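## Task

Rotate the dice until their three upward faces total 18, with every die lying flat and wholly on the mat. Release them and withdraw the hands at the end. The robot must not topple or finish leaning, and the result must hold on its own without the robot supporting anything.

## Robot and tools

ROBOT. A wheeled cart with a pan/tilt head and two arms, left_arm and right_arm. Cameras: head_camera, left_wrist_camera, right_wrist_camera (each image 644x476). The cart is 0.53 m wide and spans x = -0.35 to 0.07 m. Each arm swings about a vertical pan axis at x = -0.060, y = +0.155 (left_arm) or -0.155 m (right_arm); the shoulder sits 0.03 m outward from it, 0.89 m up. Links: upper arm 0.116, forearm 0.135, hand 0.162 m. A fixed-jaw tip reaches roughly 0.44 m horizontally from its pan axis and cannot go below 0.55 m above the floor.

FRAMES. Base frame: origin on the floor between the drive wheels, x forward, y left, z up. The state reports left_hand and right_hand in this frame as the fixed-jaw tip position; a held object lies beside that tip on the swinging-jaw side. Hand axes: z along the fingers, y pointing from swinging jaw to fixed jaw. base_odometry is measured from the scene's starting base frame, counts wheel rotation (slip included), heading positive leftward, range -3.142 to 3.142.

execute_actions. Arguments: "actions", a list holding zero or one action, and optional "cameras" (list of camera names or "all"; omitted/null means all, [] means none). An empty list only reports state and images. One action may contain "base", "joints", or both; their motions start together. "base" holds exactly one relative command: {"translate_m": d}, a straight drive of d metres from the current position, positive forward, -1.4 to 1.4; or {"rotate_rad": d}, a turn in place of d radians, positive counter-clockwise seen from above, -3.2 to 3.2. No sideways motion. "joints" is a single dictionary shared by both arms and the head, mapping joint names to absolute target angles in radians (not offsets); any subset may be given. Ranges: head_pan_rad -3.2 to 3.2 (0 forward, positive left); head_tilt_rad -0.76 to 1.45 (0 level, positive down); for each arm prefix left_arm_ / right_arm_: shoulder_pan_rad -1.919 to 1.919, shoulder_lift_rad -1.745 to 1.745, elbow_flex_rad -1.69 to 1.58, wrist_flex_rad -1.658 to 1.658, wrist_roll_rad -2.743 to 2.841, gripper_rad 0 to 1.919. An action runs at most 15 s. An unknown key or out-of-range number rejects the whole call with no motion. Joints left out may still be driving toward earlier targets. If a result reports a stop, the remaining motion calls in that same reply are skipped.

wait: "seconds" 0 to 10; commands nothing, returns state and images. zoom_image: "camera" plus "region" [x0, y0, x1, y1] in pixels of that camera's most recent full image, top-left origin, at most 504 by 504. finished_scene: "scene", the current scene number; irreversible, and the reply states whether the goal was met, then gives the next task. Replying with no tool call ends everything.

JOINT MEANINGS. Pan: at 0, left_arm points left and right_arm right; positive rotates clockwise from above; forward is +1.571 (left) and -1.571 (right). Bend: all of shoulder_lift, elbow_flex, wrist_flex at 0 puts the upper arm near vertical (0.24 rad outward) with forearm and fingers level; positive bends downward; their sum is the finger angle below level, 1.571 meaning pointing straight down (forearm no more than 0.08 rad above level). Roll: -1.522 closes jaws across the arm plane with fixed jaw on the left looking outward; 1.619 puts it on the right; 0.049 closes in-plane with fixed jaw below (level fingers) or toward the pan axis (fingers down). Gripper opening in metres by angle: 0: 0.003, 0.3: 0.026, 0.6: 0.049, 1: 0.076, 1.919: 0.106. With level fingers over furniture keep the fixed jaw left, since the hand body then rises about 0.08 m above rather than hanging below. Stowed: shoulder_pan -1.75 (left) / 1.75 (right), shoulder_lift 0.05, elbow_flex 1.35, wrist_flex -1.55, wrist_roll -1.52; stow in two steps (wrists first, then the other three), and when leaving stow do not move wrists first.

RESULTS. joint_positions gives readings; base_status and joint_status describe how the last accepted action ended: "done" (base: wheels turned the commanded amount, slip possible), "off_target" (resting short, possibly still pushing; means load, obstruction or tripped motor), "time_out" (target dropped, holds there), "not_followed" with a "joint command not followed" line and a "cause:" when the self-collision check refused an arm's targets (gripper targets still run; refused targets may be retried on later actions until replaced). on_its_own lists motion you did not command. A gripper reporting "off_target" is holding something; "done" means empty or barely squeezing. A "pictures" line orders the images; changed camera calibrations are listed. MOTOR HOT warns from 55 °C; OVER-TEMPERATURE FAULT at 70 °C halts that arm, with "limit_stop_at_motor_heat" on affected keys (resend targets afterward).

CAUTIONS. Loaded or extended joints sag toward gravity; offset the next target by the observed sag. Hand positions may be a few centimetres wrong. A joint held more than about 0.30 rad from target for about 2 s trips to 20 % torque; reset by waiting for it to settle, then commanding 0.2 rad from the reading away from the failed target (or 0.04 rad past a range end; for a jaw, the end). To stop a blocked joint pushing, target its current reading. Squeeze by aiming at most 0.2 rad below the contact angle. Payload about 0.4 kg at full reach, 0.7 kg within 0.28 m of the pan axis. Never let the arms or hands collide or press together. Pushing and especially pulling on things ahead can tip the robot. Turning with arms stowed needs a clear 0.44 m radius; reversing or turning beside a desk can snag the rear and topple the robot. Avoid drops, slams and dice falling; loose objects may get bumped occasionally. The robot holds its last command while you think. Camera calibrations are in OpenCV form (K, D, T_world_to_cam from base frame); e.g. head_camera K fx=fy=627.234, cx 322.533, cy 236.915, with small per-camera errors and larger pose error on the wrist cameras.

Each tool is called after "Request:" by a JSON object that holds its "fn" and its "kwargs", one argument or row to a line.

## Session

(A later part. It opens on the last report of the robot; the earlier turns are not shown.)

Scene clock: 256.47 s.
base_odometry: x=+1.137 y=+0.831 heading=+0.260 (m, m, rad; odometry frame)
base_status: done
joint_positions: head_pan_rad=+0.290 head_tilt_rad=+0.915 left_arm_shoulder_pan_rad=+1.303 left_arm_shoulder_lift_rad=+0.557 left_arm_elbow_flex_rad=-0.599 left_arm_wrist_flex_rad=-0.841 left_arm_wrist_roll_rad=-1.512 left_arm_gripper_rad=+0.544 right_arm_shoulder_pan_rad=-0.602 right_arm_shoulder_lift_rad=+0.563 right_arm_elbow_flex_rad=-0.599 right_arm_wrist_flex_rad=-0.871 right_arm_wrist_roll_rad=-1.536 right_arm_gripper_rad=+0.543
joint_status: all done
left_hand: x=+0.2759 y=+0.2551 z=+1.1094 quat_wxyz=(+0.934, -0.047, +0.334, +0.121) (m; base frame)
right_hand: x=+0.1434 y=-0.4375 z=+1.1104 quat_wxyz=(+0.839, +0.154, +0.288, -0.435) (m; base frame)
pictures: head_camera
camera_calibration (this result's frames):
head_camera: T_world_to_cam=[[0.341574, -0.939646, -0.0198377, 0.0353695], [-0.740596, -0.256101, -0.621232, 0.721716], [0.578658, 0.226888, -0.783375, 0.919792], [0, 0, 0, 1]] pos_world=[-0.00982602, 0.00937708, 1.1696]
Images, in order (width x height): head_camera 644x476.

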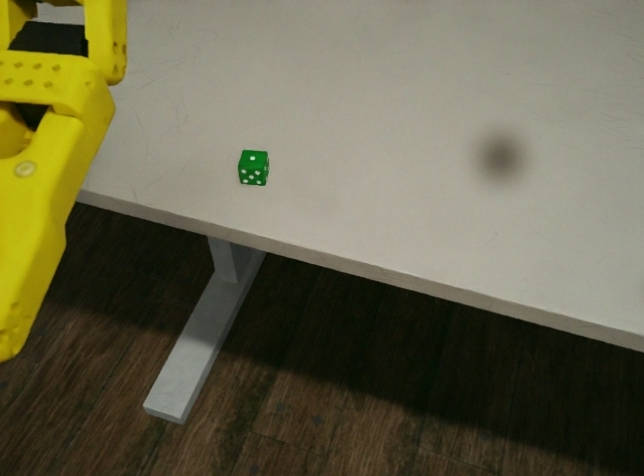

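Request:
{"fn": "execute_actions", "kwargs": {
  "actions": [
    {"base":{"translate_m":0.165},"joints":{"left_arm_shoulder_pan_rad":1.24,"left_arm_shoulder_lift_rad":0.6,"left_arm_wrist_flex_rad":0.9,"left_arm_gripper_rad":0.6,"head_tilt_rad":1.04}}
  ],
  "cameras": []
}}

Request:
{"fn": "execute_actions", "kwargs": {
  "actions": [
    {"joints":{"left_arm_shoulder_lift_rad":0.7,"left_arm_elbow_flex_rad":-0.62,"left_arm_wrist_flex_rad":1.36}}
  ],
  "cameras": ["head_camera","left_wrist_camera"]
}}

Scene clock: 270.57 s.
base_odometry: x=+1.297 y=+0.873 heading=+0.259 (m, m, rad; odometry frame)
base_status: done
joint_positions: head_pan_rad=+0.290 head_tilt_rad=+1.035 left_arm_shoulder_pan_rad=+1.245 left_arm_shoulder_lift_rad=+0.625 left_arm_elbow_flex_rad=-0.598 left_arm_wrist_flex_rad=+0.899 left_arm_wrist_roll_rad=-1.512 left_arm_gripper_rad=+0.593 right_arm_shoulder_pan_rad=-0.602 right_arm_shoulder_lift_rad=+0.563 right_arm_elbow_flex_rad=-0.599 right_arm_wrist_flex_rad=-0.871 right_arm_wrist_roll_rad=-1.536 right_arm_gripper_rad=+0.543
joint_status: all done
left_hand: x=+0.2693 y=+0.2744 z=+0.8421 quat_wxyz=(+0.313, -0.159, +0.935, +0.050) (m; base frame)
right_hand: x=+0.1434 y=-0.4375 z=+1.1104 quat_wxyz=(+0.839, +0.154, +0.288, -0.435) (m; base frame)
pictures: none
No camera images: the call's "cameras" was empty. Leave "cameras" out to get every camera's image.

Scene clock: 271.67 s.
base_odometry: x=+1.297 y=+0.873 heading=+0.259 (m, m, rad; odometry frame)
base_status: not commanded
joint_positions: head_pan_rad=+0.290 head_tilt_rad=+1.035 left_arm_shoulder_pan_rad=+1.245 left_arm_shoulder_lift_rad=+0.723 left_arm_elbow_flex_rad=-0.598 left_arm_wrist_flex_rad=+1.356 left_arm_wrist_roll_rad=-1.512 left_arm_gripper_rad=+0.593 right_arm_shoulder_pan_rad=-0.602 right_arm_shoulder_lift_rad=+0.563 right_arm_elbow_flex_rad=-0.599 right_arm_wrist_flex_rad=-0.871 right_arm_wrist_roll_rad=-1.536 right_arm_gripper_rad=+0.543
joint_status: all done
left_hand: x=+0.1975 y=+0.2502 z=+0.7883 quat_wxyz=(+0.044, -0.167, +0.985, +0.007) (m; base frame)
right_hand: x=+0.1434 y=-0.4375 z=+1.1104 quat_wxyz=(+0.839, +0.154, +0.288, -0.435) (m; base frame)
pictures: head_camera, left_wrist_camera
camera_calibration (this result's frames):
head_camera: T_world_to_cam=[[0.338983, -0.940413, -0.0267243, 0.0431743], [-0.806576, -0.275883, -0.522803, 0.605323], [0.484278, 0.198777, -0.852035, 0.994383], [0, 0, 0, 1]] pos_world=[-0.00795394, 0.00994007, 1.16487]
left_wrist_camera: T_world_to_cam=[[0.359436, -0.932736, 0.0284483, 0.133369], [-0.837195, -0.308853, 0.451347, -0.0901873], [-0.412201, -0.186047, -0.891895, 0.896614], [0, 0, 0, 1]] pos_world=[0.246143, 0.263356, 0.836597]
Images, in order (width x height): head_camera 644x476, left_wrist_camera 644x476.

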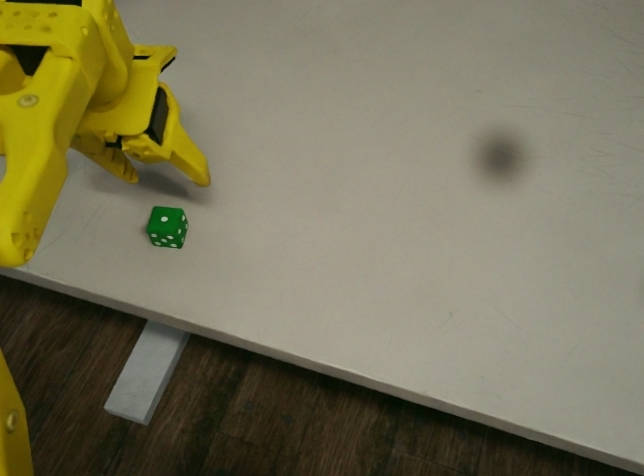

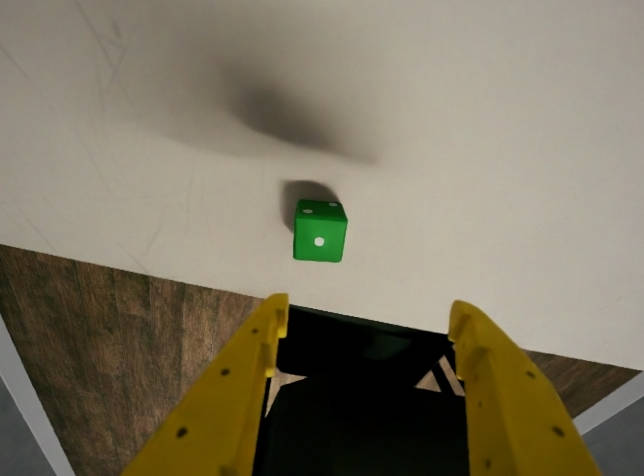

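Request:
{"fn": "execute_actions", "kwargs": {
  "actions": [
    {"base":{"translate_m":-0.01},"joints":{"left_arm_shoulder_pan_rad":1.215}}
  ]
}}

Request:
{"fn": "execute_actions", "kwargs": {
  "actions": [
    {"joints":{"left_arm_shoulder_lift_rad":0.95,"left_arm_elbow_flex_rad":-0.55,"left_arm_wrist_flex_rad":1.05}}
  ],
  "cameras": ["left_wrist_camera","head_camera"]
}}

Scene clock: 291.60 s.
base_odometry: x=+1.286 y=+0.870 heading=+0.258 (m, m, rad; odometry frame)
base_status: done
joint_positions: head_pan_rad=+0.290 head_tilt_rad=+1.035 left_arm_shoulder_pan_rad=+1.220 left_arm_shoulder_lift_rad=+0.723 left_arm_elbow_flex_rad=-0.598 left_arm_wrist_flex_rad=+1.356 left_arm_wrist_roll_rad=-1.512 left_arm_gripper_rad=+0.593 right_arm_shoulder_pan_rad=-0.602 right_arm_shoulder_lift_rad=+0.563 right_arm_elbow_flex_rad=-0.599 right_arm_wrist_flex_rad=-0.871 right_arm_wrist_roll_rad=-1.536 right_arm_gripper_rad=+0.543
joint_status: all done
left_hand: x=+0.1951 y=+0.2564 z=+0.7883 quat_wxyz=(+0.044, -0.179, +0.983, +0.008) (m; base frame)
right_hand: x=+0.1434 y=-0.4375 z=+1.1104 quat_wxyz=(+0.839, +0.154, +0.288, -0.435) (m; base frame)
pictures: head_camera, left_wrist_camera, right_wrist_camera
camera_calibration (this result's frames):
head_camera: T_world_to_cam=[[0.338999, -0.940407, -0.0267274, 0.0431786], [-0.806598, -0.275907, -0.522757, 0.605268], [0.48423, 0.198772, -0.852063, 0.994413], [0, 0, 0, 1]] pos_world=[-0.00795341, 0.00994103, 1.16486]
left_wrist_camera: T_world_to_cam=[[0.382218, -0.923634, 0.0284483, 0.133325], [-0.829364, -0.329306, 0.451347, -0.0865472], [-0.407511, -0.196107, -0.891895, 0.898455], [0, 0, 0, 1]] pos_world=[0.243392, 0.270836, 0.836597]
right_wrist_camera: T_world_to_cam=[[-0.846138, -0.532261, -0.0273474, -0.0942538], [0.214006, -0.292317, -0.932069, 0.898951], [0.48811, -0.794512, 0.361247, -0.756094], [0, 0, 0, 1]] pos_world=[0.0969245, -0.388115, 1.10844]
Images, in order (width x height): head_camera 644x476, left_wrist_camera 644x476, right_wrist_camera 644x476.

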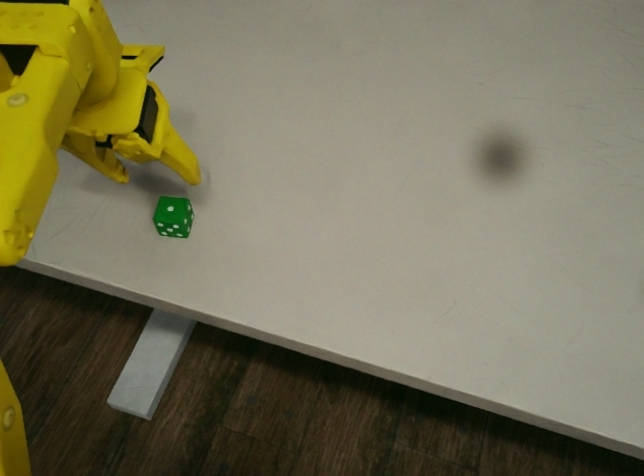

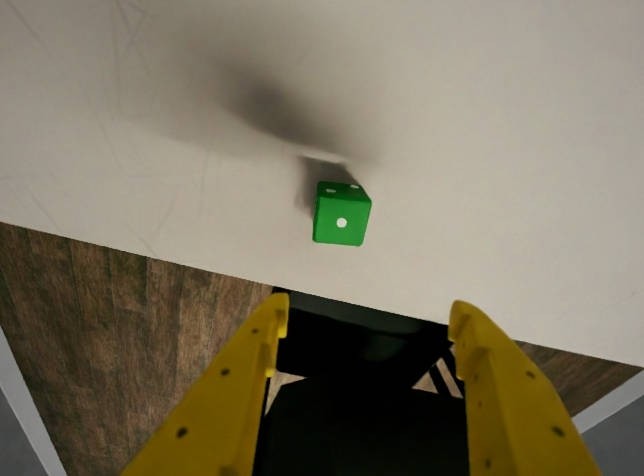

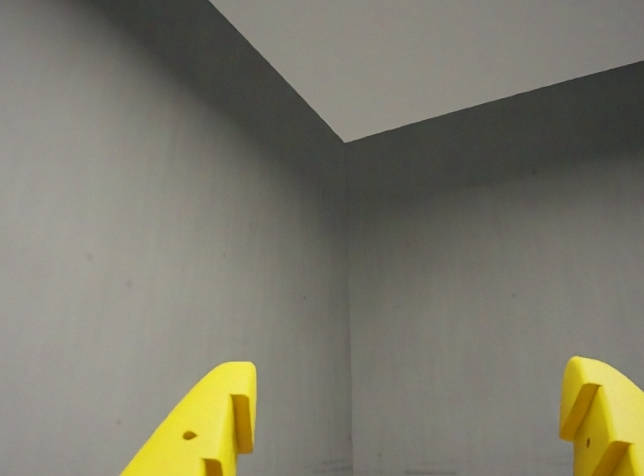

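Scene clock: 292.60 s.
base_odometry: x=+1.286 y=+0.870 heading=+0.258 (m, m, rad; odometry frame)
base_status: not commanded
joint_positions: head_pan_rad=+0.290 head_tilt_rad=+1.035 left_arm_shoulder_pan_rad=+1.220 left_arm_shoulder_lift_rad=+0.971 left_arm_elbow_flex_rad=-0.548 left_arm_wrist_flex_rad=+1.057 left_arm_wrist_roll_rad=-1.512 left_arm_gripper_rad=+0.593 right_arm_shoulder_pan_rad=-0.602 right_arm_shoulder_lift_rad=+0.563 right_arm_elbow_flex_rad=-0.599 right_arm_wrist_flex_rad=-0.871 right_arm_wrist_roll_rad=-1.536 right_arm_gripper_rad=+0.543
joint_status: all done
left_hand: x=+0.1991 y=+0.2579 z=+0.7239 quat_wxyz=(+0.045, -0.179, +0.983, +0.008) (m; base frame)
right_hand: x=+0.1434 y=-0.4375 z=+1.1104 quat_wxyz=(+0.839, +0.154, +0.288, -0.435) (m; base frame)
pictures: head_camera, left_wrist_camera
camera_calibration (this result's frames):
head_camera: T_world_to_cam=[[0.338999, -0.940407, -0.0267273, 0.0431785], [-0.806598, -0.275907, -0.522757, 0.605268], [0.48423, 0.198772, -0.852063, 0.994413], [0, 0, 0, 1]] pos_world=[-0.00795341, 0.00994102, 1.16486]
left_wrist_camera: T_world_to_cam=[[0.382177, -0.923649, 0.0285127, 0.134947], [-0.830013, -0.329543, 0.449978, -0.0525613], [-0.406226, -0.195637, -0.892584, 0.843021], [0, 0, 0, 1]] pos_world=[0.247256, 0.272249, 0.772271]
Images, in order (width x height): head_camera 644x476, left_wrist_camera 644x476.

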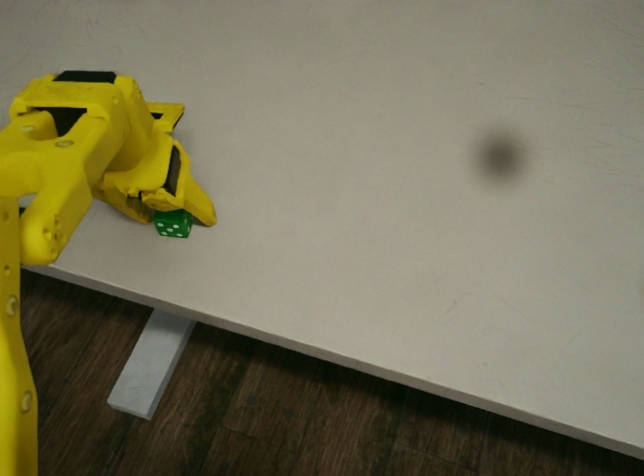

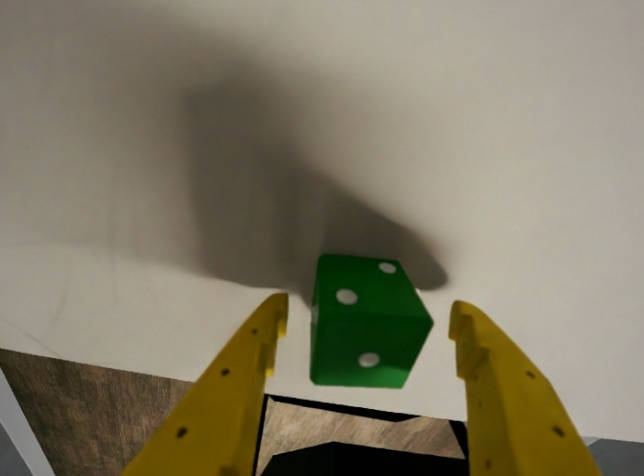

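Request:
{"fn": "execute_actions", "kwargs": {
  "actions": [
    {"base":{"translate_m":0.005}}
  ],
  "cameras": ["left_wrist_camera"]
}}

Request:
{"fn": "execute_actions", "kwargs": {
  "actions": [
    {"joints":{"left_arm_gripper_rad":0.15}}
  ],
  "cameras": ["left_wrist_camera"]
}}

Request:
{"fn": "execute_actions", "kwargs": {
  "actions": [
    {"joints":{"left_arm_shoulder_lift_rad":0.6},"base":{"translate_m":-0.05}}
  ],
  "cameras": []
}}

Request:
{"fn": "execute_actions", "kwargs": {
  "actions": [
    {"joints":{"left_arm_wrist_flex_rad":-0.3,"left_arm_wrist_roll_rad":-1.52}}
  ],
  "cameras": []
}}

Request:
{"fn": "execute_actions", "kwargs": {
  "actions": [
    {"joints":{"left_arm_shoulder_lift_rad":1.4,"left_arm_elbow_flex_rad":-0.6,"left_arm_wrist_flex_rad":-0.8}}
  ],
  "cameras": ["left_wrist_camera","head_camera"]
}}

Scene clock: 303.77 s.
base_odometry: x=+1.291 y=+0.871 heading=+0.258 (m, m, rad; odometry frame)
base_status: done
joint_positions: head_pan_rad=+0.290 head_tilt_rad=+1.035 left_arm_shoulder_pan_rad=+1.220 left_arm_shoulder_lift_rad=+0.971 left_arm_elbow_flex_rad=-0.548 left_arm_wrist_flex_rad=+1.057 left_arm_wrist_roll_rad=-1.512 left_arm_gripper_rad=+0.593 right_arm_shoulder_pan_rad=-0.602 right_arm_shoulder_lift_rad=+0.563 right_arm_elbow_flex_rad=-0.599 right_arm_wrist_flex_rad=-0.871 right_arm_wrist_roll_rad=-1.536 right_arm_gripper_rad=+0.543
joint_status: not commanded
left_hand: x=+0.1991 y=+0.2579 z=+0.7239 quat_wxyz=(+0.045, -0.179, +0.983, +0.008) (m; base frame)
right_hand: x=+0.1434 y=-0.4375 z=+1.1104 quat_wxyz=(+0.839, +0.154, +0.288, -0.435) (m; base frame)
pictures: left_wrist_camera
camera_calibration (this result's frames):
left_wrist_camera: T_world_to_cam=[[0.382177, -0.923649, 0.0285127, 0.134947], [-0.830013, -0.329543, 0.449978, -0.0525613], [-0.406226, -0.195637, -0.892584, 0.843021], [0, 0, 0, 1]] pos_world=[0.247256, 0.272249, 0.772271]
Images, in order (width x height): left_wrist_camera 644x476.

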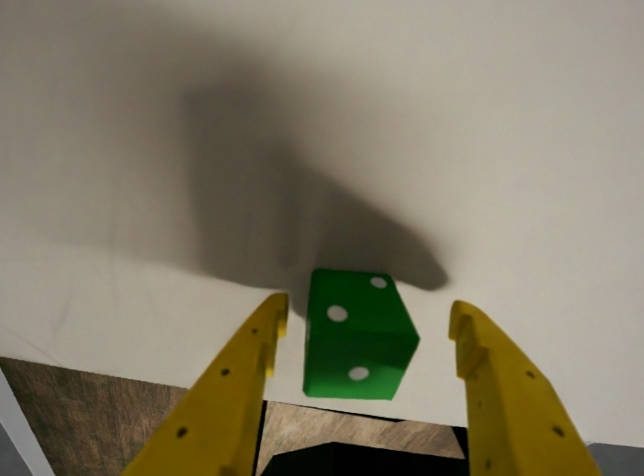

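Scene clock: 304.53 s.
base_odometry: x=+1.291 y=+0.871 heading=+0.258 (m, m, rad; odometry frame)
base_status: not commanded
joint_positions: head_pan_rad=+0.290 head_tilt_rad=+1.035 left_arm_shoulder_pan_rad=+1.220 left_arm_shoulder_lift_rad=+0.971 left_arm_elbow_flex_rad=-0.548 left_arm_wrist_flex_rad=+1.057 left_arm_wrist_roll_rad=-1.512 left_arm_gripper_rad=+0.297 right_arm_shoulder_pan_rad=-0.602 right_arm_shoulder_lift_rad=+0.563 right_arm_elbow_flex_rad=-0.599 right_arm_wrist_flex_rad=-0.871 right_arm_wrist_roll_rad=-1.536 right_arm_gripper_rad=+0.543
joint_status: left_arm_gripper_rad off_target (ended at +0.297, target +0.150)
left_hand: x=+0.1991 y=+0.2579 z=+0.7239 quat_wxyz=(+0.045, -0.179, +0.983, +0.008) (m; base frame)
right_hand: x=+0.1434 y=-0.4375 z=+1.1104 quat_wxyz=(+0.839, +0.154, +0.288, -0.435) (m; base frame)
pictures: left_wrist_camera
camera_calibration (this result's frames):
left_wrist_camera: T_world_to_cam=[[0.382177, -0.923649, 0.0285127, 0.134947], [-0.830013, -0.329543, 0.449978, -0.0525613], [-0.406226, -0.195637, -0.892584, 0.843021], [0, 0, 0, 1]] pos_world=[0.247256, 0.272249, 0.772271]
Images, in order (width x height): left_wrist_camera 644x476.

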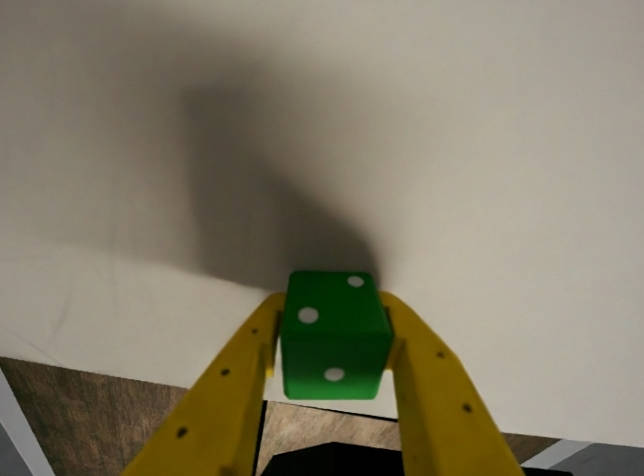

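Scene clock: 305.50 s.
base_odometry: x=+1.243 y=+0.858 heading=+0.256 (m, m, rad; odometry frame)
base_status: done
joint_positions: head_pan_rad=+0.290 head_tilt_rad=+1.035 left_arm_shoulder_pan_rad=+1.219 left_arm_shoulder_lift_rad=+0.663 left_arm_elbow_flex_rad=-0.548 left_arm_wrist_flex_rad=+1.057 left_arm_wrist_roll_rad=-1.512 left_arm_gripper_rad=+0.297 right_arm_shoulder_pan_rad=-0.602 right_arm_shoulder_lift_rad=+0.563 right_arm_elbow_flex_rad=-0.599 right_arm_wrist_flex_rad=-0.871 right_arm_wrist_roll_rad=-1.536 right_arm_gripper_rad=+0.543
joint_status: all done
left_hand: x=+0.2364 y=+0.2720 z=+0.8073 quat_wxyz=(+0.196, -0.177, +0.964, +0.034) (m; base frame)
right_hand: x=+0.1434 y=-0.4375 z=+1.1104 quat_wxyz=(+0.839, +0.154, +0.288, -0.435) (m; base frame)
pictures: none
No camera images: the call's "cameras" was empty. Leave "cameras" out to get every camera's image.

Scene clock: 307.17 s.
base_odometry: x=+1.243 y=+0.858 heading=+0.256 (m, m, rad; odometry frame)
base_status: not commanded
joint_positions: head_pan_rad=+0.290 head_tilt_rad=+1.035 left_arm_shoulder_pan_rad=+1.219 left_arm_shoulder_lift_rad=+0.663 left_arm_elbow_flex_rad=-0.545 left_arm_wrist_flex_rad=-0.286 left_arm_wrist_roll_rad=-1.512 left_arm_gripper_rad=+0.297 right_arm_shoulder_pan_rad=-0.602 right_arm_shoulder_lift_rad=+0.563 right_arm_elbow_flex_rad=-0.599 right_arm_wrist_flex_rad=-0.871 right_arm_wrist_roll_rad=-1.536 right_arm_gripper_rad=+0.543
joint_status: all done
left_hand: x=+0.3266 y=+0.3052 z=+0.9814 quat_wxyz=(+0.753, -0.116, +0.635, +0.130) (m; base frame)
right_hand: x=+0.1434 y=-0.4375 z=+1.1104 quat_wxyz=(+0.839, +0.154, +0.288, -0.435) (m; base frame)
pictures: none
No camera images: the call's "cameras" was empty. Leave "cameras" out to get every camera's image.

Scene clock: 308.40 s.
base_odometry: x=+1.243 y=+0.858 heading=+0.256 (m, m, rad; odometry frame)
base_status: not commanded
joint_positions: head_pan_rad=+0.290 head_tilt_rad=+1.035 left_arm_shoulder_pan_rad=+1.219 left_arm_shoulder_lift_rad=+1.428 left_arm_elbow_flex_rad=-0.564 left_arm_wrist_flex_rad=-0.784 left_arm_wrist_roll_rad=-1.512 left_arm_gripper_rad=+0.297 right_arm_shoulder_pan_rad=-0.602 right_arm_shoulder_lift_rad=+0.563 right_arm_elbow_flex_rad=-0.599 right_arm_wrist_flex_rad=-0.871 right_arm_wrist_roll_rad=-1.536 right_arm_gripper_rad=+0.543
joint_status: all done
left_hand: x=+0.3103 y=+0.2992 z=+0.7698 quat_wxyz=(+0.668, -0.132, +0.723, +0.115) (m; base frame)
right_hand: x=+0.1434 y=-0.4375 z=+1.1104 quat_wxyz=(+0.839, +0.154, +0.288, -0.435) (m; base frame)
pictures: head_camera, left_wrist_camera
camera_calibration (this result's frames):
head_camera: T_world_to_cam=[[0.339, -0.940407, -0.0267274, 0.0431786], [-0.806598, -0.275907, -0.522757, 0.605268], [0.484229, 0.198773, -0.852063, 0.994413], [0, 0, 0, 1]] pos_world=[-0.00795341, 0.00994106, 1.16486]
left_wrist_camera: T_world_to_cam=[[0.324593, -0.944725, 0.046184, 0.139843], [-0.550961, -0.228539, -0.802628, 0.880186], [0.768818, 0.235082, -0.594689, 0.214453], [0, 0, 0, 1]] pos_world=[0.274681, 0.282856, 0.827537]
Images, in order (width x height): head_camera 644x476, left_wrist_camera 644x476.

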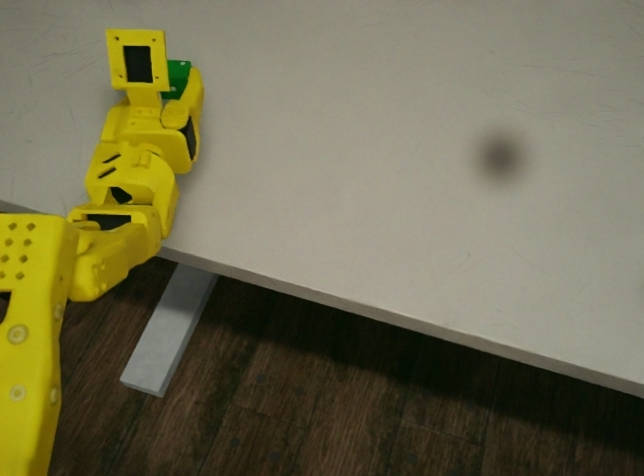

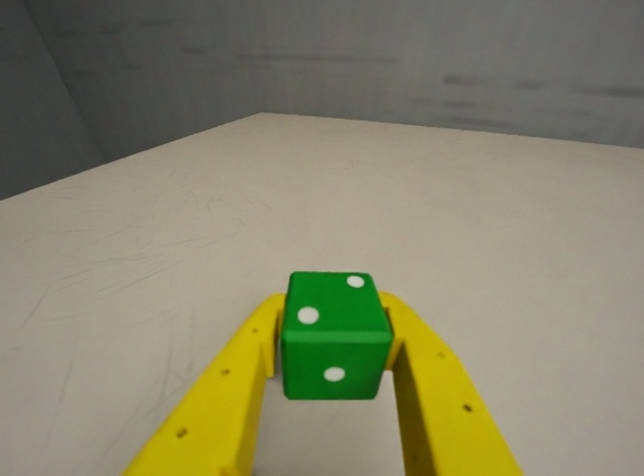

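Request:
{"fn": "execute_actions", "kwargs": {
  "actions": [
    {"joints":{"left_arm_shoulder_lift_rad":1.6,"left_arm_wrist_flex_rad":-0.9}}
  ],
  "cameras": []
}}

Request:
{"fn": "execute_actions", "kwargs": {
  "actions": [
    {"joints":{"left_arm_shoulder_lift_rad":1.64,"left_arm_wrist_flex_rad":-0.84}}
  ],
  "cameras": ["head_camera"]
}}

Request:
{"fn": "execute_actions", "kwargs": {
  "actions": [
    {"joints":{"left_arm_gripper_rad":0.58}}
  ],
  "cameras": []
}}

Request:
{"fn": "execute_actions", "kwargs": {
  "actions": [
    {"base":{"translate_m":-0.065}}
  ],
  "cameras": []
}}

Request:
{"fn": "execute_actions", "kwargs": {
  "actions": [
    {"joints":{"left_arm_shoulder_lift_rad":0.5}}
  ],
  "cameras": []
}}

Request:
{"fn": "execute_actions", "kwargs": {
  "actions": [
    {"base":{"translate_m":0.125},"joints":{"left_arm_shoulder_lift_rad":0.68,"left_arm_wrist_flex_rad":1.35}}
  ]
}}

Scene clock: 317.00 s.
base_odometry: x=+1.243 y=+0.858 heading=+0.256 (m, m, rad; odometry frame)
base_status: not commanded
joint_positions: head_pan_rad=+0.290 head_tilt_rad=+1.035 left_arm_shoulder_pan_rad=+1.219 left_arm_shoulder_lift_rad=+1.600 left_arm_elbow_flex_rad=-0.587 left_arm_wrist_flex_rad=-0.896 left_arm_wrist_roll_rad=-1.512 left_arm_gripper_rad=+0.297 right_arm_shoulder_pan_rad=-0.602 right_arm_shoulder_lift_rad=+0.563 right_arm_elbow_flex_rad=-0.599 right_arm_wrist_flex_rad=-0.871 right_arm_wrist_roll_rad=-1.536 right_arm_gripper_rad=+0.543
joint_status: all done
left_hand: x=+0.2915 y=+0.2923 z=+0.7319 quat_wxyz=(+0.655, -0.135, +0.735, +0.113) (m; base frame)
right_hand: x=+0.1434 y=-0.4375 z=+1.1104 quat_wxyz=(+0.839, +0.154, +0.288, -0.435) (m; base frame)
pictures: none
No camera images: the call's "cameras" was empty. Leave "cameras" out to get every camera's image.

Scene clock: 317.57 s.
base_odometry: x=+1.243 y=+0.858 heading=+0.256 (m, m, rad; odometry frame)
base_status: not commanded
joint_positions: head_pan_rad=+0.290 head_tilt_rad=+1.035 left_arm_shoulder_pan_rad=+1.219 left_arm_shoulder_lift_rad=+1.609 left_arm_elbow_flex_rad=-0.602 left_arm_wrist_flex_rad=-0.876 left_arm_wrist_roll_rad=-1.512 left_arm_gripper_rad=+0.297 right_arm_shoulder_pan_rad=-0.602 right_arm_shoulder_lift_rad=+0.563 right_arm_elbow_flex_rad=-0.599 right_arm_wrist_flex_rad=-0.871 right_arm_wrist_roll_rad=-1.536 right_arm_gripper_rad=+0.543
joint_status: left_arm_wrist_flex_rad off_target (ended at -0.876, target -0.840); the others done
left_hand: x=+0.2916 y=+0.2923 z=+0.7291 quat_wxyz=(+0.650, -0.135, +0.740, +0.112) (m; base frame)
right_hand: x=+0.1434 y=-0.4375 z=+1.1104 quat_wxyz=(+0.839, +0.154, +0.288, -0.435) (m; base frame)
pictures: head_camera
camera_calibration (this result's frames):
head_camera: T_world_to_cam=[[0.339, -0.940407, -0.026728, 0.0431793], [-0.806604, -0.275909, -0.522747, 0.605257], [0.48422, 0.19877, -0.852069, 0.99442], [0, 0, 0, 1]] pos_world=[-0.00795326, 0.0099411, 1.16486]
Images, in order (width x height): head_camera 644x476.

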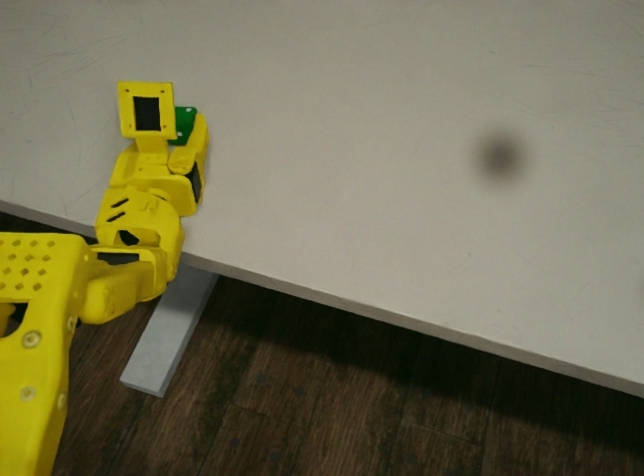

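Scene clock: 318.30 s.
base_odometry: x=+1.243 y=+0.858 heading=+0.256 (m, m, rad; odometry frame)
base_status: not commanded
joint_positions: head_pan_rad=+0.290 head_tilt_rad=+1.035 left_arm_shoulder_pan_rad=+1.219 left_arm_shoulder_lift_rad=+1.609 left_arm_elbow_flex_rad=-0.604 left_arm_wrist_flex_rad=-0.862 left_arm_wrist_roll_rad=-1.512 left_arm_gripper_rad=+0.572 right_arm_shoulder_pan_rad=-0.602 right_arm_shoulder_lift_rad=+0.563 right_arm_elbow_flex_rad=-0.599 right_arm_wrist_flex_rad=-0.871 right_arm_wrist_roll_rad=-1.536 right_arm_gripper_rad=+0.543
joint_status: all done
left_hand: x=+0.2915 y=+0.2923 z=+0.7273 quat_wxyz=(+0.645, -0.136, +0.744, +0.111) (m; base frame)
right_hand: x=+0.1434 y=-0.4375 z=+1.1104 quat_wxyz=(+0.839, +0.154, +0.288, -0.435) (m; base frame)
pictures: none
No camera images: the call's "cameras" was empty. Leave "cameras" out to get every camera's image.

Scene clock: 319.37 s.
base_odometry: x=+1.180 y=+0.842 heading=+0.255 (m, m, rad; odometry frame)
base_status: done
joint_positions: head_pan_rad=+0.290 head_tilt_rad=+1.035 left_arm_shoulder_pan_rad=+1.219 left_arm_shoulder_lift_rad=+1.617 left_arm_elbow_flex_rad=-0.607 left_arm_wrist_flex_rad=-0.859 left_arm_wrist_roll_rad=-1.512 left_arm_gripper_rad=+0.573 right_arm_shoulder_pan_rad=-0.602 right_arm_shoulder_lift_rad=+0.563 right_arm_elbow_flex_rad=-0.599 right_arm_wrist_flex_rad=-0.871 right_arm_wrist_roll_rad=-1.536 right_arm_gripper_rad=+0.543
joint_status: not commanded
left_hand: x=+0.2906 y=+0.2920 z=+0.7249 quat_wxyz=(+0.642, -0.137, +0.746, +0.111) (m; base frame)
right_hand: x=+0.1434 y=-0.4375 z=+1.1104 quat_wxyz=(+0.839, +0.154, +0.288, -0.435) (m; base frame)
pictures: none
No camera images: the call's "cameras" was empty. Leave "cameras" out to get every camera's image.

Scene clock: 320.80 s.
base_odometry: x=+1.180 y=+0.842 heading=+0.255 (m, m, rad; odometry frame)
base_status: not commanded
joint_positions: head_pan_rad=+0.290 head_tilt_rad=+1.035 left_arm_shoulder_pan_rad=+1.219 left_arm_shoulder_lift_rad=+0.559 left_arm_elbow_flex_rad=-0.598 left_arm_wrist_flex_rad=-0.841 left_arm_wrist_roll_rad=-1.512 left_arm_gripper_rad=+0.573 right_arm_shoulder_pan_rad=-0.602 right_arm_shoulder_lift_rad=+0.563 right_arm_elbow_flex_rad=-0.599 right_arm_wrist_flex_rad=-0.871 right_arm_wrist_roll_rad=-1.536 right_arm_gripper_rad=+0.543
joint_status: all done
left_hand: x=+0.2668 y=+0.2832 z=+1.1086 quat_wxyz=(+0.927, -0.061, +0.333, +0.160) (m; base frame)
right_hand: x=+0.1434 y=-0.4375 z=+1.1104 quat_wxyz=(+0.839, +0.154, +0.288, -0.435) (m; base frame)
pictures: none
No camera images: the call's "cameras" was empty. Leave "cameras" out to get every camera's image.

Scene clock: 323.00 s.
base_odometry: x=+1.301 y=+0.874 heading=+0.258 (m, m, rad; odometry frame)
base_status: done
joint_positions: head_pan_rad=+0.290 head_tilt_rad=+1.035 left_arm_shoulder_pan_rad=+1.219 left_arm_shoulder_lift_rad=+0.706 left_arm_elbow_flex_rad=-0.596 left_arm_wrist_flex_rad=+1.345 left_arm_wrist_roll_rad=-1.512 left_arm_gripper_rad=+0.573 right_arm_shoulder_pan_rad=-0.602 right_arm_shoulder_lift_rad=+0.563 right_arm_elbow_flex_rad=-0.599 right_arm_wrist_flex_rad=-0.871 right_arm_wrist_roll_rad=-1.536 right_arm_gripper_rad=+0.543
joint_status: all done
left_hand: x=+0.1980 y=+0.2579 z=+0.7924 quat_wxyz=(+0.057, -0.180, +0.982, +0.010) (m; base frame)
right_hand: x=+0.1434 y=-0.4375 z=+1.1104 quat_wxyz=(+0.839, +0.154, +0.288, -0.435) (m; base frame)
pictures: head_camera, left_wrist_camera, right_wrist_camera
camera_calibration (this result's frames):
head_camera: T_world_to_cam=[[0.339008, -0.940404, -0.0267288, 0.0431806], [-0.806608, -0.275919, -0.522735, 0.605243], [0.484207, 0.198771, -0.852076, 0.994427], [0, 0, 0, 1]] pos_world=[-0.00795318, 0.00994152, 1.16486]
left_wrist_camera: T_world_to_cam=[[0.382925, -0.923307, 0.029533, 0.132417], [-0.83962, -0.334529, 0.427934, -0.0636057], [-0.385235, -0.188663, -0.903327, 0.906284], [0, 0, 0, 1]] pos_world=[0.245022, 0.271966, 0.841979]
right_wrist_camera: T_world_to_cam=[[-0.846138, -0.532261, -0.0273474, -0.0942538], [0.214006, -0.292317, -0.932069, 0.898951], [0.48811, -0.794512, 0.361247, -0.756094], [0, 0, 0, 1]] pos_world=[0.0969245, -0.388115, 1.10844]
Images, in order (width x height): head_camera 644x476, left_wrist_camera 644x476, right_wrist_camera 644x476.

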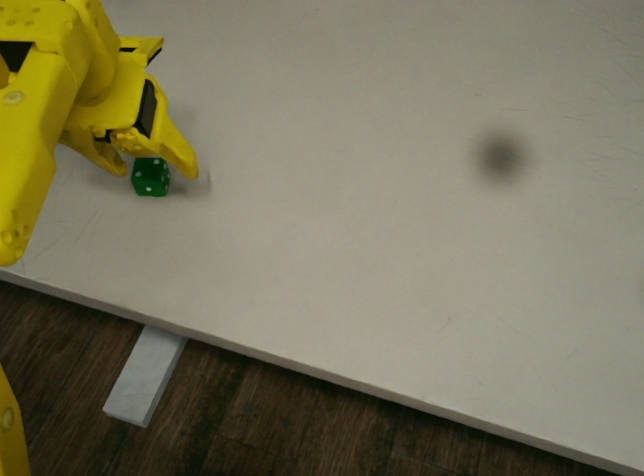

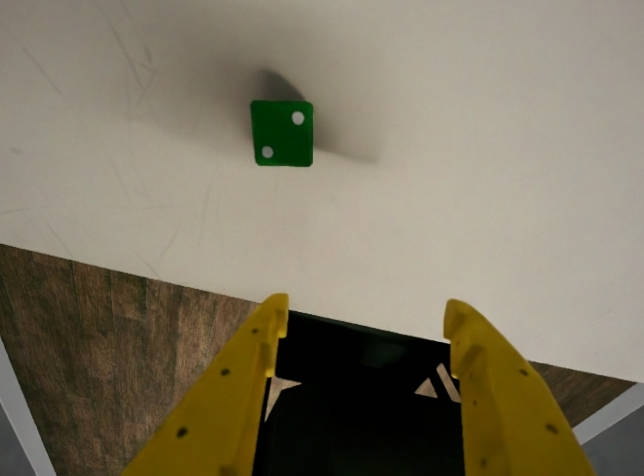

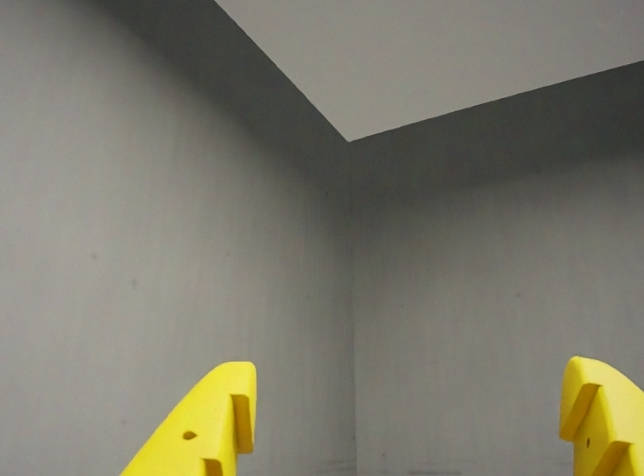

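Request:
{"fn": "execute_actions", "kwargs": {
  "actions": [
    {"base":{"translate_m":0.043},"joints":{"left_arm_shoulder_pan_rad":1.07,"left_arm_wrist_roll_rad":-1.37}}
  ],
  "cameras": ["left_wrist_camera"]
}}

Scene clock: 332.00 s.
base_odometry: x=+1.343 y=+0.885 heading=+0.260 (m, m, rad; odometry frame)
base_status: done
joint_positions: head_pan_rad=+0.290 head_tilt_rad=+1.035 left_arm_shoulder_pan_rad=+1.076 left_arm_shoulder_lift_rad=+0.706 left_arm_elbow_flex_rad=-0.596 left_arm_wrist_flex_rad=+1.347 left_arm_wrist_roll_rad=-1.378 left_arm_gripper_rad=+0.573 right_arm_shoulder_pan_rad=-0.602 right_arm_shoulder_lift_rad=+0.563 right_arm_elbow_flex_rad=-0.599 right_arm_wrist_flex_rad=-0.871 right_arm_wrist_roll_rad=-1.536 right_arm_gripper_rad=+0.543
joint_status: all done
left_hand: x=+0.1796 y=+0.2929 z=+0.7923 quat_wxyz=(+0.056, -0.313, +0.948, +0.010) (m; base frame)
right_hand: x=+0.1434 y=-0.4375 z=+1.1104 quat_wxyz=(+0.839, +0.154, +0.288, -0.435) (m; base frame)
pictures: left_wrist_camera
camera_calibration (this result's frames):
left_wrist_camera: T_world_to_cam=[[0.619189, -0.783975, 0.0445911, 0.0765103], [-0.720044, -0.544206, 0.430554, -0.0294031], [-0.313277, -0.298702, -0.901462, 0.923499], [0, 0, 0, 1]] pos_world=[0.220765, 0.319832, 0.841748]
Images, in order (width x height): left_wrist_camera 644x476.

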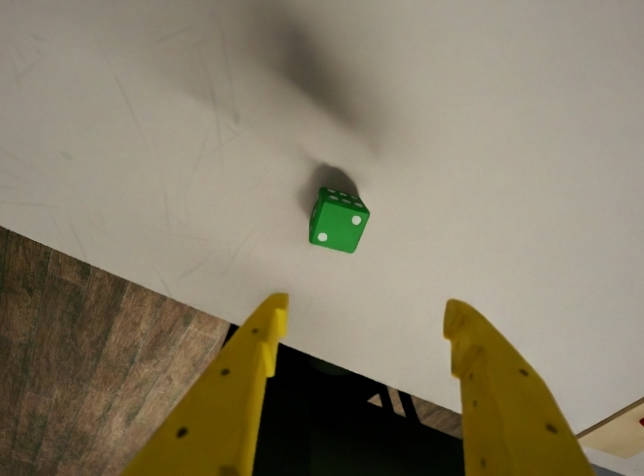

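Request:
{"fn": "execute_actions", "kwargs": {
  "actions": [
    {"joints":{"left_arm_wrist_roll_rad":-1.67}}
  ],
  "cameras": ["left_wrist_camera"]
}}

Request:
{"fn": "execute_actions", "kwargs": {
  "actions": [
    {"joints":{"left_arm_shoulder_lift_rad":0.95,"left_arm_elbow_flex_rad":-0.55,"left_arm_wrist_flex_rad":1.05}}
  ],
  "cameras": ["left_wrist_camera"]
}}

Scene clock: 338.13 s.
base_odometry: x=+1.343 y=+0.885 heading=+0.260 (m, m, rad; odometry frame)
base_status: not commanded
joint_positions: head_pan_rad=+0.290 head_tilt_rad=+1.035 left_arm_shoulder_pan_rad=+1.076 left_arm_shoulder_lift_rad=+0.706 left_arm_elbow_flex_rad=-0.596 left_arm_wrist_flex_rad=+1.347 left_arm_wrist_roll_rad=-1.662 left_arm_gripper_rad=+0.573 right_arm_shoulder_pan_rad=-0.602 right_arm_shoulder_lift_rad=+0.563 right_arm_elbow_flex_rad=-0.599 right_arm_wrist_flex_rad=-0.871 right_arm_wrist_roll_rad=-1.536 right_arm_gripper_rad=+0.543
joint_status: all done
left_hand: x=+0.1816 y=+0.2940 z=+0.7925 quat_wxyz=(+0.054, -0.176, +0.983, +0.018) (m; base frame)
right_hand: x=+0.1434 y=-0.4375 z=+1.1104 quat_wxyz=(+0.839, +0.154, +0.288, -0.435) (m; base frame)
pictures: left_wrist_camera
camera_calibration (this result's frames):
left_wrist_camera: T_world_to_cam=[[0.376927, -0.926161, 0.0123424, 0.187524], [-0.838219, -0.335406, 0.42999, -0.0670044], [-0.3941, -0.172421, -0.902749, 0.903233], [0, 0, 0, 1]] pos_world=[0.229117, 0.30694, 0.841889]
Images, in order (width x height): left_wrist_camera 644x476.

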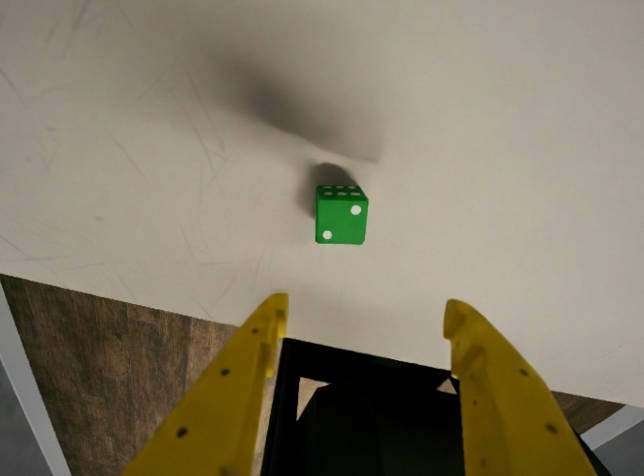

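Scene clock: 339.13 s.
base_odometry: x=+1.343 y=+0.885 heading=+0.260 (m, m, rad; odometry frame)
base_status: not commanded
joint_positions: head_pan_rad=+0.290 head_tilt_rad=+1.035 left_arm_shoulder_pan_rad=+1.076 left_arm_shoulder_lift_rad=+0.971 left_arm_elbow_flex_rad=-0.548 left_arm_wrist_flex_rad=+1.057 left_arm_wrist_roll_rad=-1.662 left_arm_gripper_rad=+0.573 right_arm_shoulder_pan_rad=-0.602 right_arm_shoulder_lift_rad=+0.563 right_arm_elbow_flex_rad=-0.599 right_arm_wrist_flex_rad=-0.871 right_arm_wrist_roll_rad=-1.536 right_arm_gripper_rad=+0.543
joint_status: all done
left_hand: x=+0.1826 y=+0.2946 z=+0.7240 quat_wxyz=(+0.043, -0.176, +0.983, +0.014) (m; base frame)
right_hand: x=+0.1434 y=-0.4375 z=+1.1104 quat_wxyz=(+0.839, +0.154, +0.288, -0.435) (m; base frame)
pictures: left_wrist_camera
camera_calibration (this result's frames):
left_wrist_camera: T_world_to_cam=[[0.377202, -0.926012, 0.0148201, 0.186615], [-0.829302, -0.330598, 0.450514, -0.0543524], [-0.412282, -0.182225, -0.892646, 0.840826], [0, 0, 0, 1]] pos_world=[0.231191, 0.308058, 0.772281]
Images, in order (width x height): left_wrist_camera 644x476.

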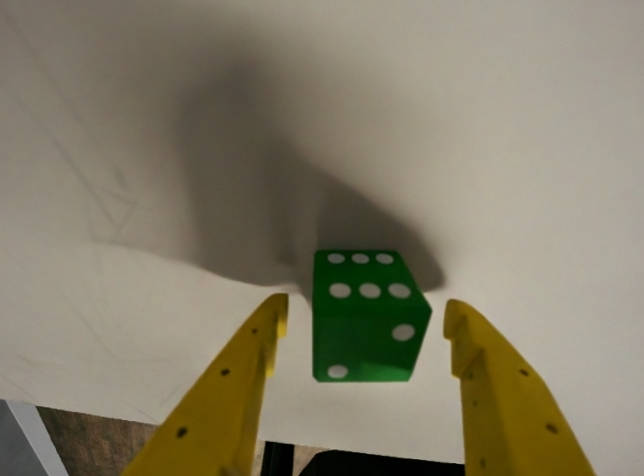

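Request:
{"fn": "execute_actions", "kwargs": {
  "actions": [
    {"base":{"translate_m":0.006}}
  ],
  "cameras": []
}}

Request:
{"fn": "execute_actions", "kwargs": {
  "actions": [
    {"joints":{"left_arm_gripper_rad":0.15}}
  ],
  "cameras": ["left_wrist_camera"]
}}

Request:
{"fn": "execute_actions", "kwargs": {
  "actions": [
    {"joints":{"left_arm_shoulder_lift_rad":0.55}}
  ],
  "cameras": []
}}

Request:
{"fn": "execute_actions", "kwargs": {
  "actions": [
    {"joints":{"left_arm_wrist_flex_rad":-0.3,"left_arm_wrist_roll_rad":-1.52},"base":{"translate_m":-0.5}}
  ],
  "cameras": []
}}

Request:
{"fn": "execute_actions", "kwargs": {
  "actions": [
    {"base":{"rotate_rad":-0.6}}
  ],
  "cameras": []
}}

Request:
{"fn": "execute_actions", "kwargs": {
  "actions": [
    {"base":{"translate_m":0.478},"joints":{"left_arm_shoulder_pan_rad":1.75}}
  ],
  "cameras": ["head_camera"]
}}

Request:
{"fn": "execute_actions", "kwargs": {
  "actions": [
    {"base":{"rotate_rad":0.61}}
  ],
  "cameras": ["head_camera","left_wrist_camera"]
}}

Scene clock: 351.77 s.
base_odometry: x=+1.349 y=+0.887 heading=+0.260 (m, m, rad; odometry frame)
base_status: done
joint_positions: head_pan_rad=+0.290 head_tilt_rad=+1.035 left_arm_shoulder_pan_rad=+1.076 left_arm_shoulder_lift_rad=+0.971 left_arm_elbow_flex_rad=-0.548 left_arm_wrist_flex_rad=+1.057 left_arm_wrist_roll_rad=-1.662 left_arm_gripper_rad=+0.573 right_arm_shoulder_pan_rad=-0.602 right_arm_shoulder_lift_rad=+0.563 right_arm_elbow_flex_rad=-0.599 right_arm_wrist_flex_rad=-0.871 right_arm_wrist_roll_rad=-1.536 right_arm_gripper_rad=+0.543
joint_status: not commanded
left_hand: x=+0.1826 y=+0.2946 z=+0.7240 quat_wxyz=(+0.043, -0.176, +0.983, +0.014) (m; base frame)
right_hand: x=+0.1434 y=-0.4375 z=+1.1104 quat_wxyz=(+0.839, +0.154, +0.288, -0.435) (m; base frame)
pictures: none
No camera images: the call's "cameras" was empty. Leave "cameras" out to get every camera's image.

Scene clock: 352.50 s.
base_odometry: x=+1.349 y=+0.887 heading=+0.260 (m, m, rad; odometry frame)
base_status: not commanded
joint_positions: head_pan_rad=+0.290 head_tilt_rad=+1.035 left_arm_shoulder_pan_rad=+1.076 left_arm_shoulder_lift_rad=+0.971 left_arm_elbow_flex_rad=-0.548 left_arm_wrist_flex_rad=+1.057 left_arm_wrist_roll_rad=-1.662 left_arm_gripper_rad=+0.297 right_arm_shoulder_pan_rad=-0.602 right_arm_shoulder_lift_rad=+0.563 right_arm_elbow_flex_rad=-0.599 right_arm_wrist_flex_rad=-0.871 right_arm_wrist_roll_rad=-1.536 right_arm_gripper_rad=+0.543
joint_status: left_arm_gripper_rad off_target (ended at +0.297, target +0.150)
left_hand: x=+0.1826 y=+0.2946 z=+0.7240 quat_wxyz=(+0.043, -0.176, +0.983, +0.014) (m; base frame)
right_hand: x=+0.1434 y=-0.4375 z=+1.1104 quat_wxyz=(+0.839, +0.154, +0.288, -0.435) (m; base frame)
pictures: left_wrist_camera
camera_calibration (this result's frames):
left_wrist_camera: T_world_to_cam=[[0.377202, -0.926012, 0.0148201, 0.186615], [-0.829302, -0.330598, 0.450514, -0.0543524], [-0.412282, -0.182225, -0.892646, 0.840826], [0, 0, 0, 1]] pos_world=[0.231191, 0.308058, 0.772281]
Images, in order (width x height): left_wrist_camera 644x476.

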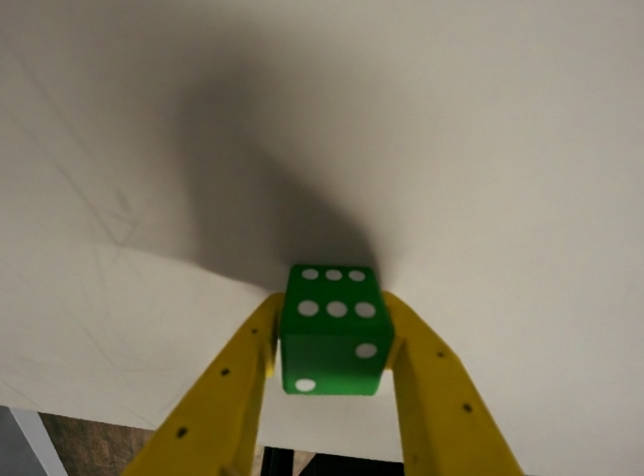

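Scene clock: 353.50 s.
base_odometry: x=+1.349 y=+0.887 heading=+0.260 (m, m, rad; odometry frame)
base_status: not commanded
joint_positions: head_pan_rad=+0.290 head_tilt_rad=+1.035 left_arm_shoulder_pan_rad=+1.076 left_arm_shoulder_lift_rad=+0.612 left_arm_elbow_flex_rad=-0.547 left_arm_wrist_flex_rad=+1.057 left_arm_wrist_roll_rad=-1.662 left_arm_gripper_rad=+0.297 right_arm_shoulder_pan_rad=-0.602 right_arm_shoulder_lift_rad=+0.563 right_arm_elbow_flex_rad=-0.599 right_arm_wrist_flex_rad=-0.871 right_arm_wrist_roll_rad=-1.536 right_arm_gripper_rad=+0.543
joint_status: all done
left_hand: x=+0.2210 y=+0.3153 z=+0.8222 quat_wxyz=(+0.211, -0.172, +0.960, +0.069) (m; base frame)
right_hand: x=+0.1434 y=-0.4375 z=+1.1104 quat_wxyz=(+0.839, +0.154, +0.288, -0.435) (m; base frame)
pictures: none
No camera images: the call's "cameras" was empty. Leave "cameras" out to get every camera's image.

Scene clock: 356.77 s.
base_odometry: x=+0.866 y=+0.757 heading=+0.265 (m, m, rad; odometry frame)
base_status: done
joint_positions: head_pan_rad=+0.290 head_tilt_rad=+1.035 left_arm_shoulder_pan_rad=+1.075 left_arm_shoulder_lift_rad=+0.612 left_arm_elbow_flex_rad=-0.544 left_arm_wrist_flex_rad=-0.286 left_arm_wrist_roll_rad=-1.527 left_arm_gripper_rad=+0.297 right_arm_shoulder_pan_rad=-0.602 right_arm_shoulder_lift_rad=+0.563 right_arm_elbow_flex_rad=-0.599 right_arm_wrist_flex_rad=-0.871 right_arm_wrist_roll_rad=-1.536 right_arm_gripper_rad=+0.543
joint_status: all done
left_hand: x=+0.2967 y=+0.3568 z=+1.0004 quat_wxyz=(+0.755, -0.152, +0.608, +0.193) (m; base frame)
right_hand: x=+0.1434 y=-0.4375 z=+1.1104 quat_wxyz=(+0.839, +0.154, +0.288, -0.435) (m; base frame)
pictures: none
No camera images: the call's "cameras" was empty. Leave "cameras" out to get every camera's image.

Scene clock: 358.27 s.
base_odometry: x=+0.865 y=+0.757 heading=-0.334 (m, m, rad; odometry frame)
base_status: done
joint_positions: head_pan_rad=+0.290 head_tilt_rad=+1.035 left_arm_shoulder_pan_rad=+1.073 left_arm_shoulder_lift_rad=+0.612 left_arm_elbow_flex_rad=-0.544 left_arm_wrist_flex_rad=-0.286 left_arm_wrist_roll_rad=-1.527 left_arm_gripper_rad=+0.297 right_arm_shoulder_pan_rad=-0.602 right_arm_shoulder_lift_rad=+0.563 right_arm_elbow_flex_rad=-0.599 right_arm_wrist_flex_rad=-0.871 right_arm_wrist_roll_rad=-1.536 right_arm_gripper_rad=+0.543
joint_status: not commanded
left_hand: x=+0.2964 y=+0.3574 z=+1.0004 quat_wxyz=(+0.755, -0.153, +0.607, +0.194) (m; base frame)
right_hand: x=+0.1434 y=-0.4375 z=+1.1104 quat_wxyz=(+0.839, +0.154, +0.288, -0.435) (m; base frame)
pictures: none
No camera images: the call's "cameras" was empty. Leave "cameras" out to get every camera's image.

Scene clock: 361.50 s.
base_odometry: x=+1.317 y=+0.599 heading=-0.336 (m, m, rad; odometry frame)
base_status: done
joint_positions: head_pan_rad=+0.290 head_tilt_rad=+1.035 left_arm_shoulder_pan_rad=+1.745 left_arm_shoulder_lift_rad=+0.612 left_arm_elbow_flex_rad=-0.544 left_arm_wrist_flex_rad=-0.286 left_arm_wrist_roll_rad=-1.527 left_arm_gripper_rad=+0.297 right_arm_shoulder_pan_rad=-0.602 right_arm_shoulder_lift_rad=+0.563 right_arm_elbow_flex_rad=-0.599 right_arm_wrist_flex_rad=-0.871 right_arm_wrist_roll_rad=-1.536 right_arm_gripper_rad=+0.543
joint_status: all done
left_hand: x=+0.3449 y=+0.0916 z=+1.0004 quat_wxyz=(+0.777, +0.056, +0.624, -0.066) (m; base frame)
right_hand: x=+0.1434 y=-0.4375 z=+1.1104 quat_wxyz=(+0.839, +0.154, +0.288, -0.435) (m; base frame)
pictures: head_camera
camera_calibration (this result's frames):
head_camera: T_world_to_cam=[[0.339016, -0.940401, -0.0267287, 0.0431809], [-0.806606, -0.275925, -0.522735, 0.605244], [0.484206, 0.198775, -0.852076, 0.994427], [0, 0, 0, 1]] pos_world=[-0.00795326, 0.00994183, 1.16486]
Images, in order (width x height): head_camera 644x476.

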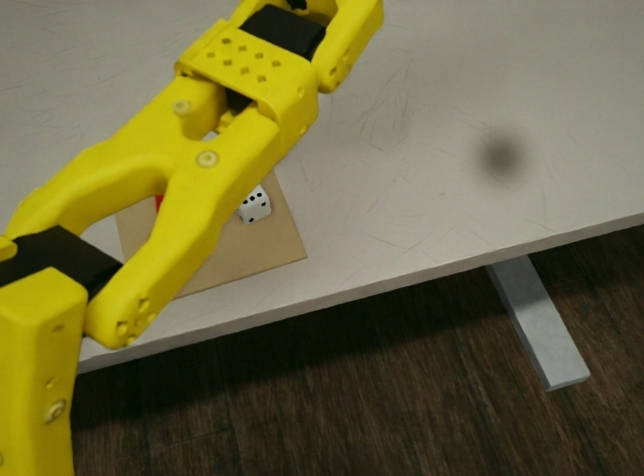

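Scene clock: 363.00 s.
base_odometry: x=+1.316 y=+0.599 heading=+0.273 (m, m, rad; odometry frame)
base_status: done
joint_positions: head_pan_rad=+0.290 head_tilt_rad=+1.035 left_arm_shoulder_pan_rad=+1.745 left_arm_shoulder_lift_rad=+0.612 left_arm_elbow_flex_rad=-0.544 left_arm_wrist_flex_rad=-0.286 left_arm_wrist_roll_rad=-1.527 left_arm_gripper_rad=+0.297 right_arm_shoulder_pan_rad=-0.602 right_arm_shoulder_lift_rad=+0.563 right_arm_elbow_flex_rad=-0.599 right_arm_wrist_flex_rad=-0.871 right_arm_wrist_roll_rad=-1.536 right_arm_gripper_rad=+0.543
joint_status: not commanded
left_hand: x=+0.3449 y=+0.0916 z=+1.0004 quat_wxyz=(+0.777, +0.056, +0.624, -0.066) (m; base frame)
right_hand: x=+0.1434 y=-0.4375 z=+1.1104 quat_wxyz=(+0.839, +0.154, +0.288, -0.435) (m; base frame)
pictures: head_camera, left_wrist_camera
camera_calibration (this result's frames):
head_camera: T_world_to_cam=[[0.339016, -0.940401, -0.0267287, 0.0431809], [-0.806606, -0.275925, -0.522735, 0.605243], [0.484206, 0.198775, -0.852076, 0.994427], [0, 0, 0, 1]] pos_world=[-0.00795326, 0.00994183, 1.16486]
left_wrist_camera: T_world_to_cam=[[-0.20304, -0.978899, 0.0230536, 0.130059], [-0.33132, 0.0465278, -0.942371, 1.07574], [0.921413, -0.198977, -0.333776, 0.0998996], [0, 0, 0, 1]] pos_world=[0.290773, 0.0971404, 1.04409]
Images, in order (width x height): head_camera 644x476, left_wrist_camera 644x476.

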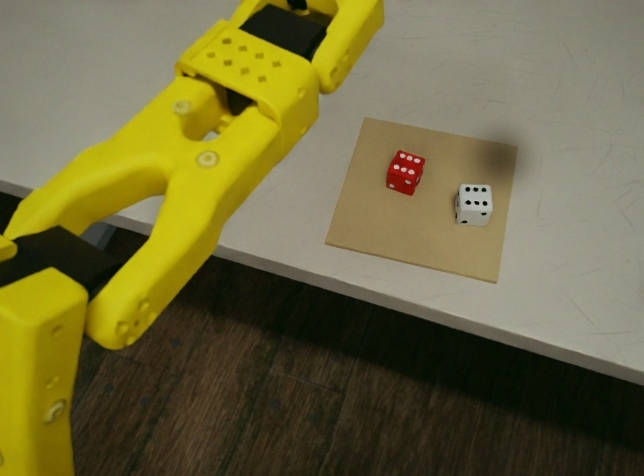

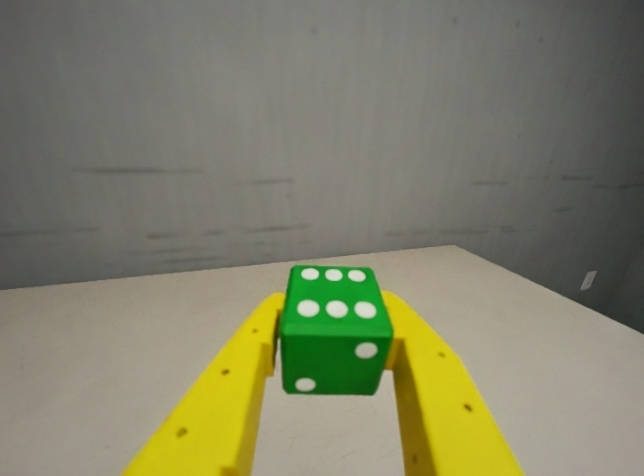

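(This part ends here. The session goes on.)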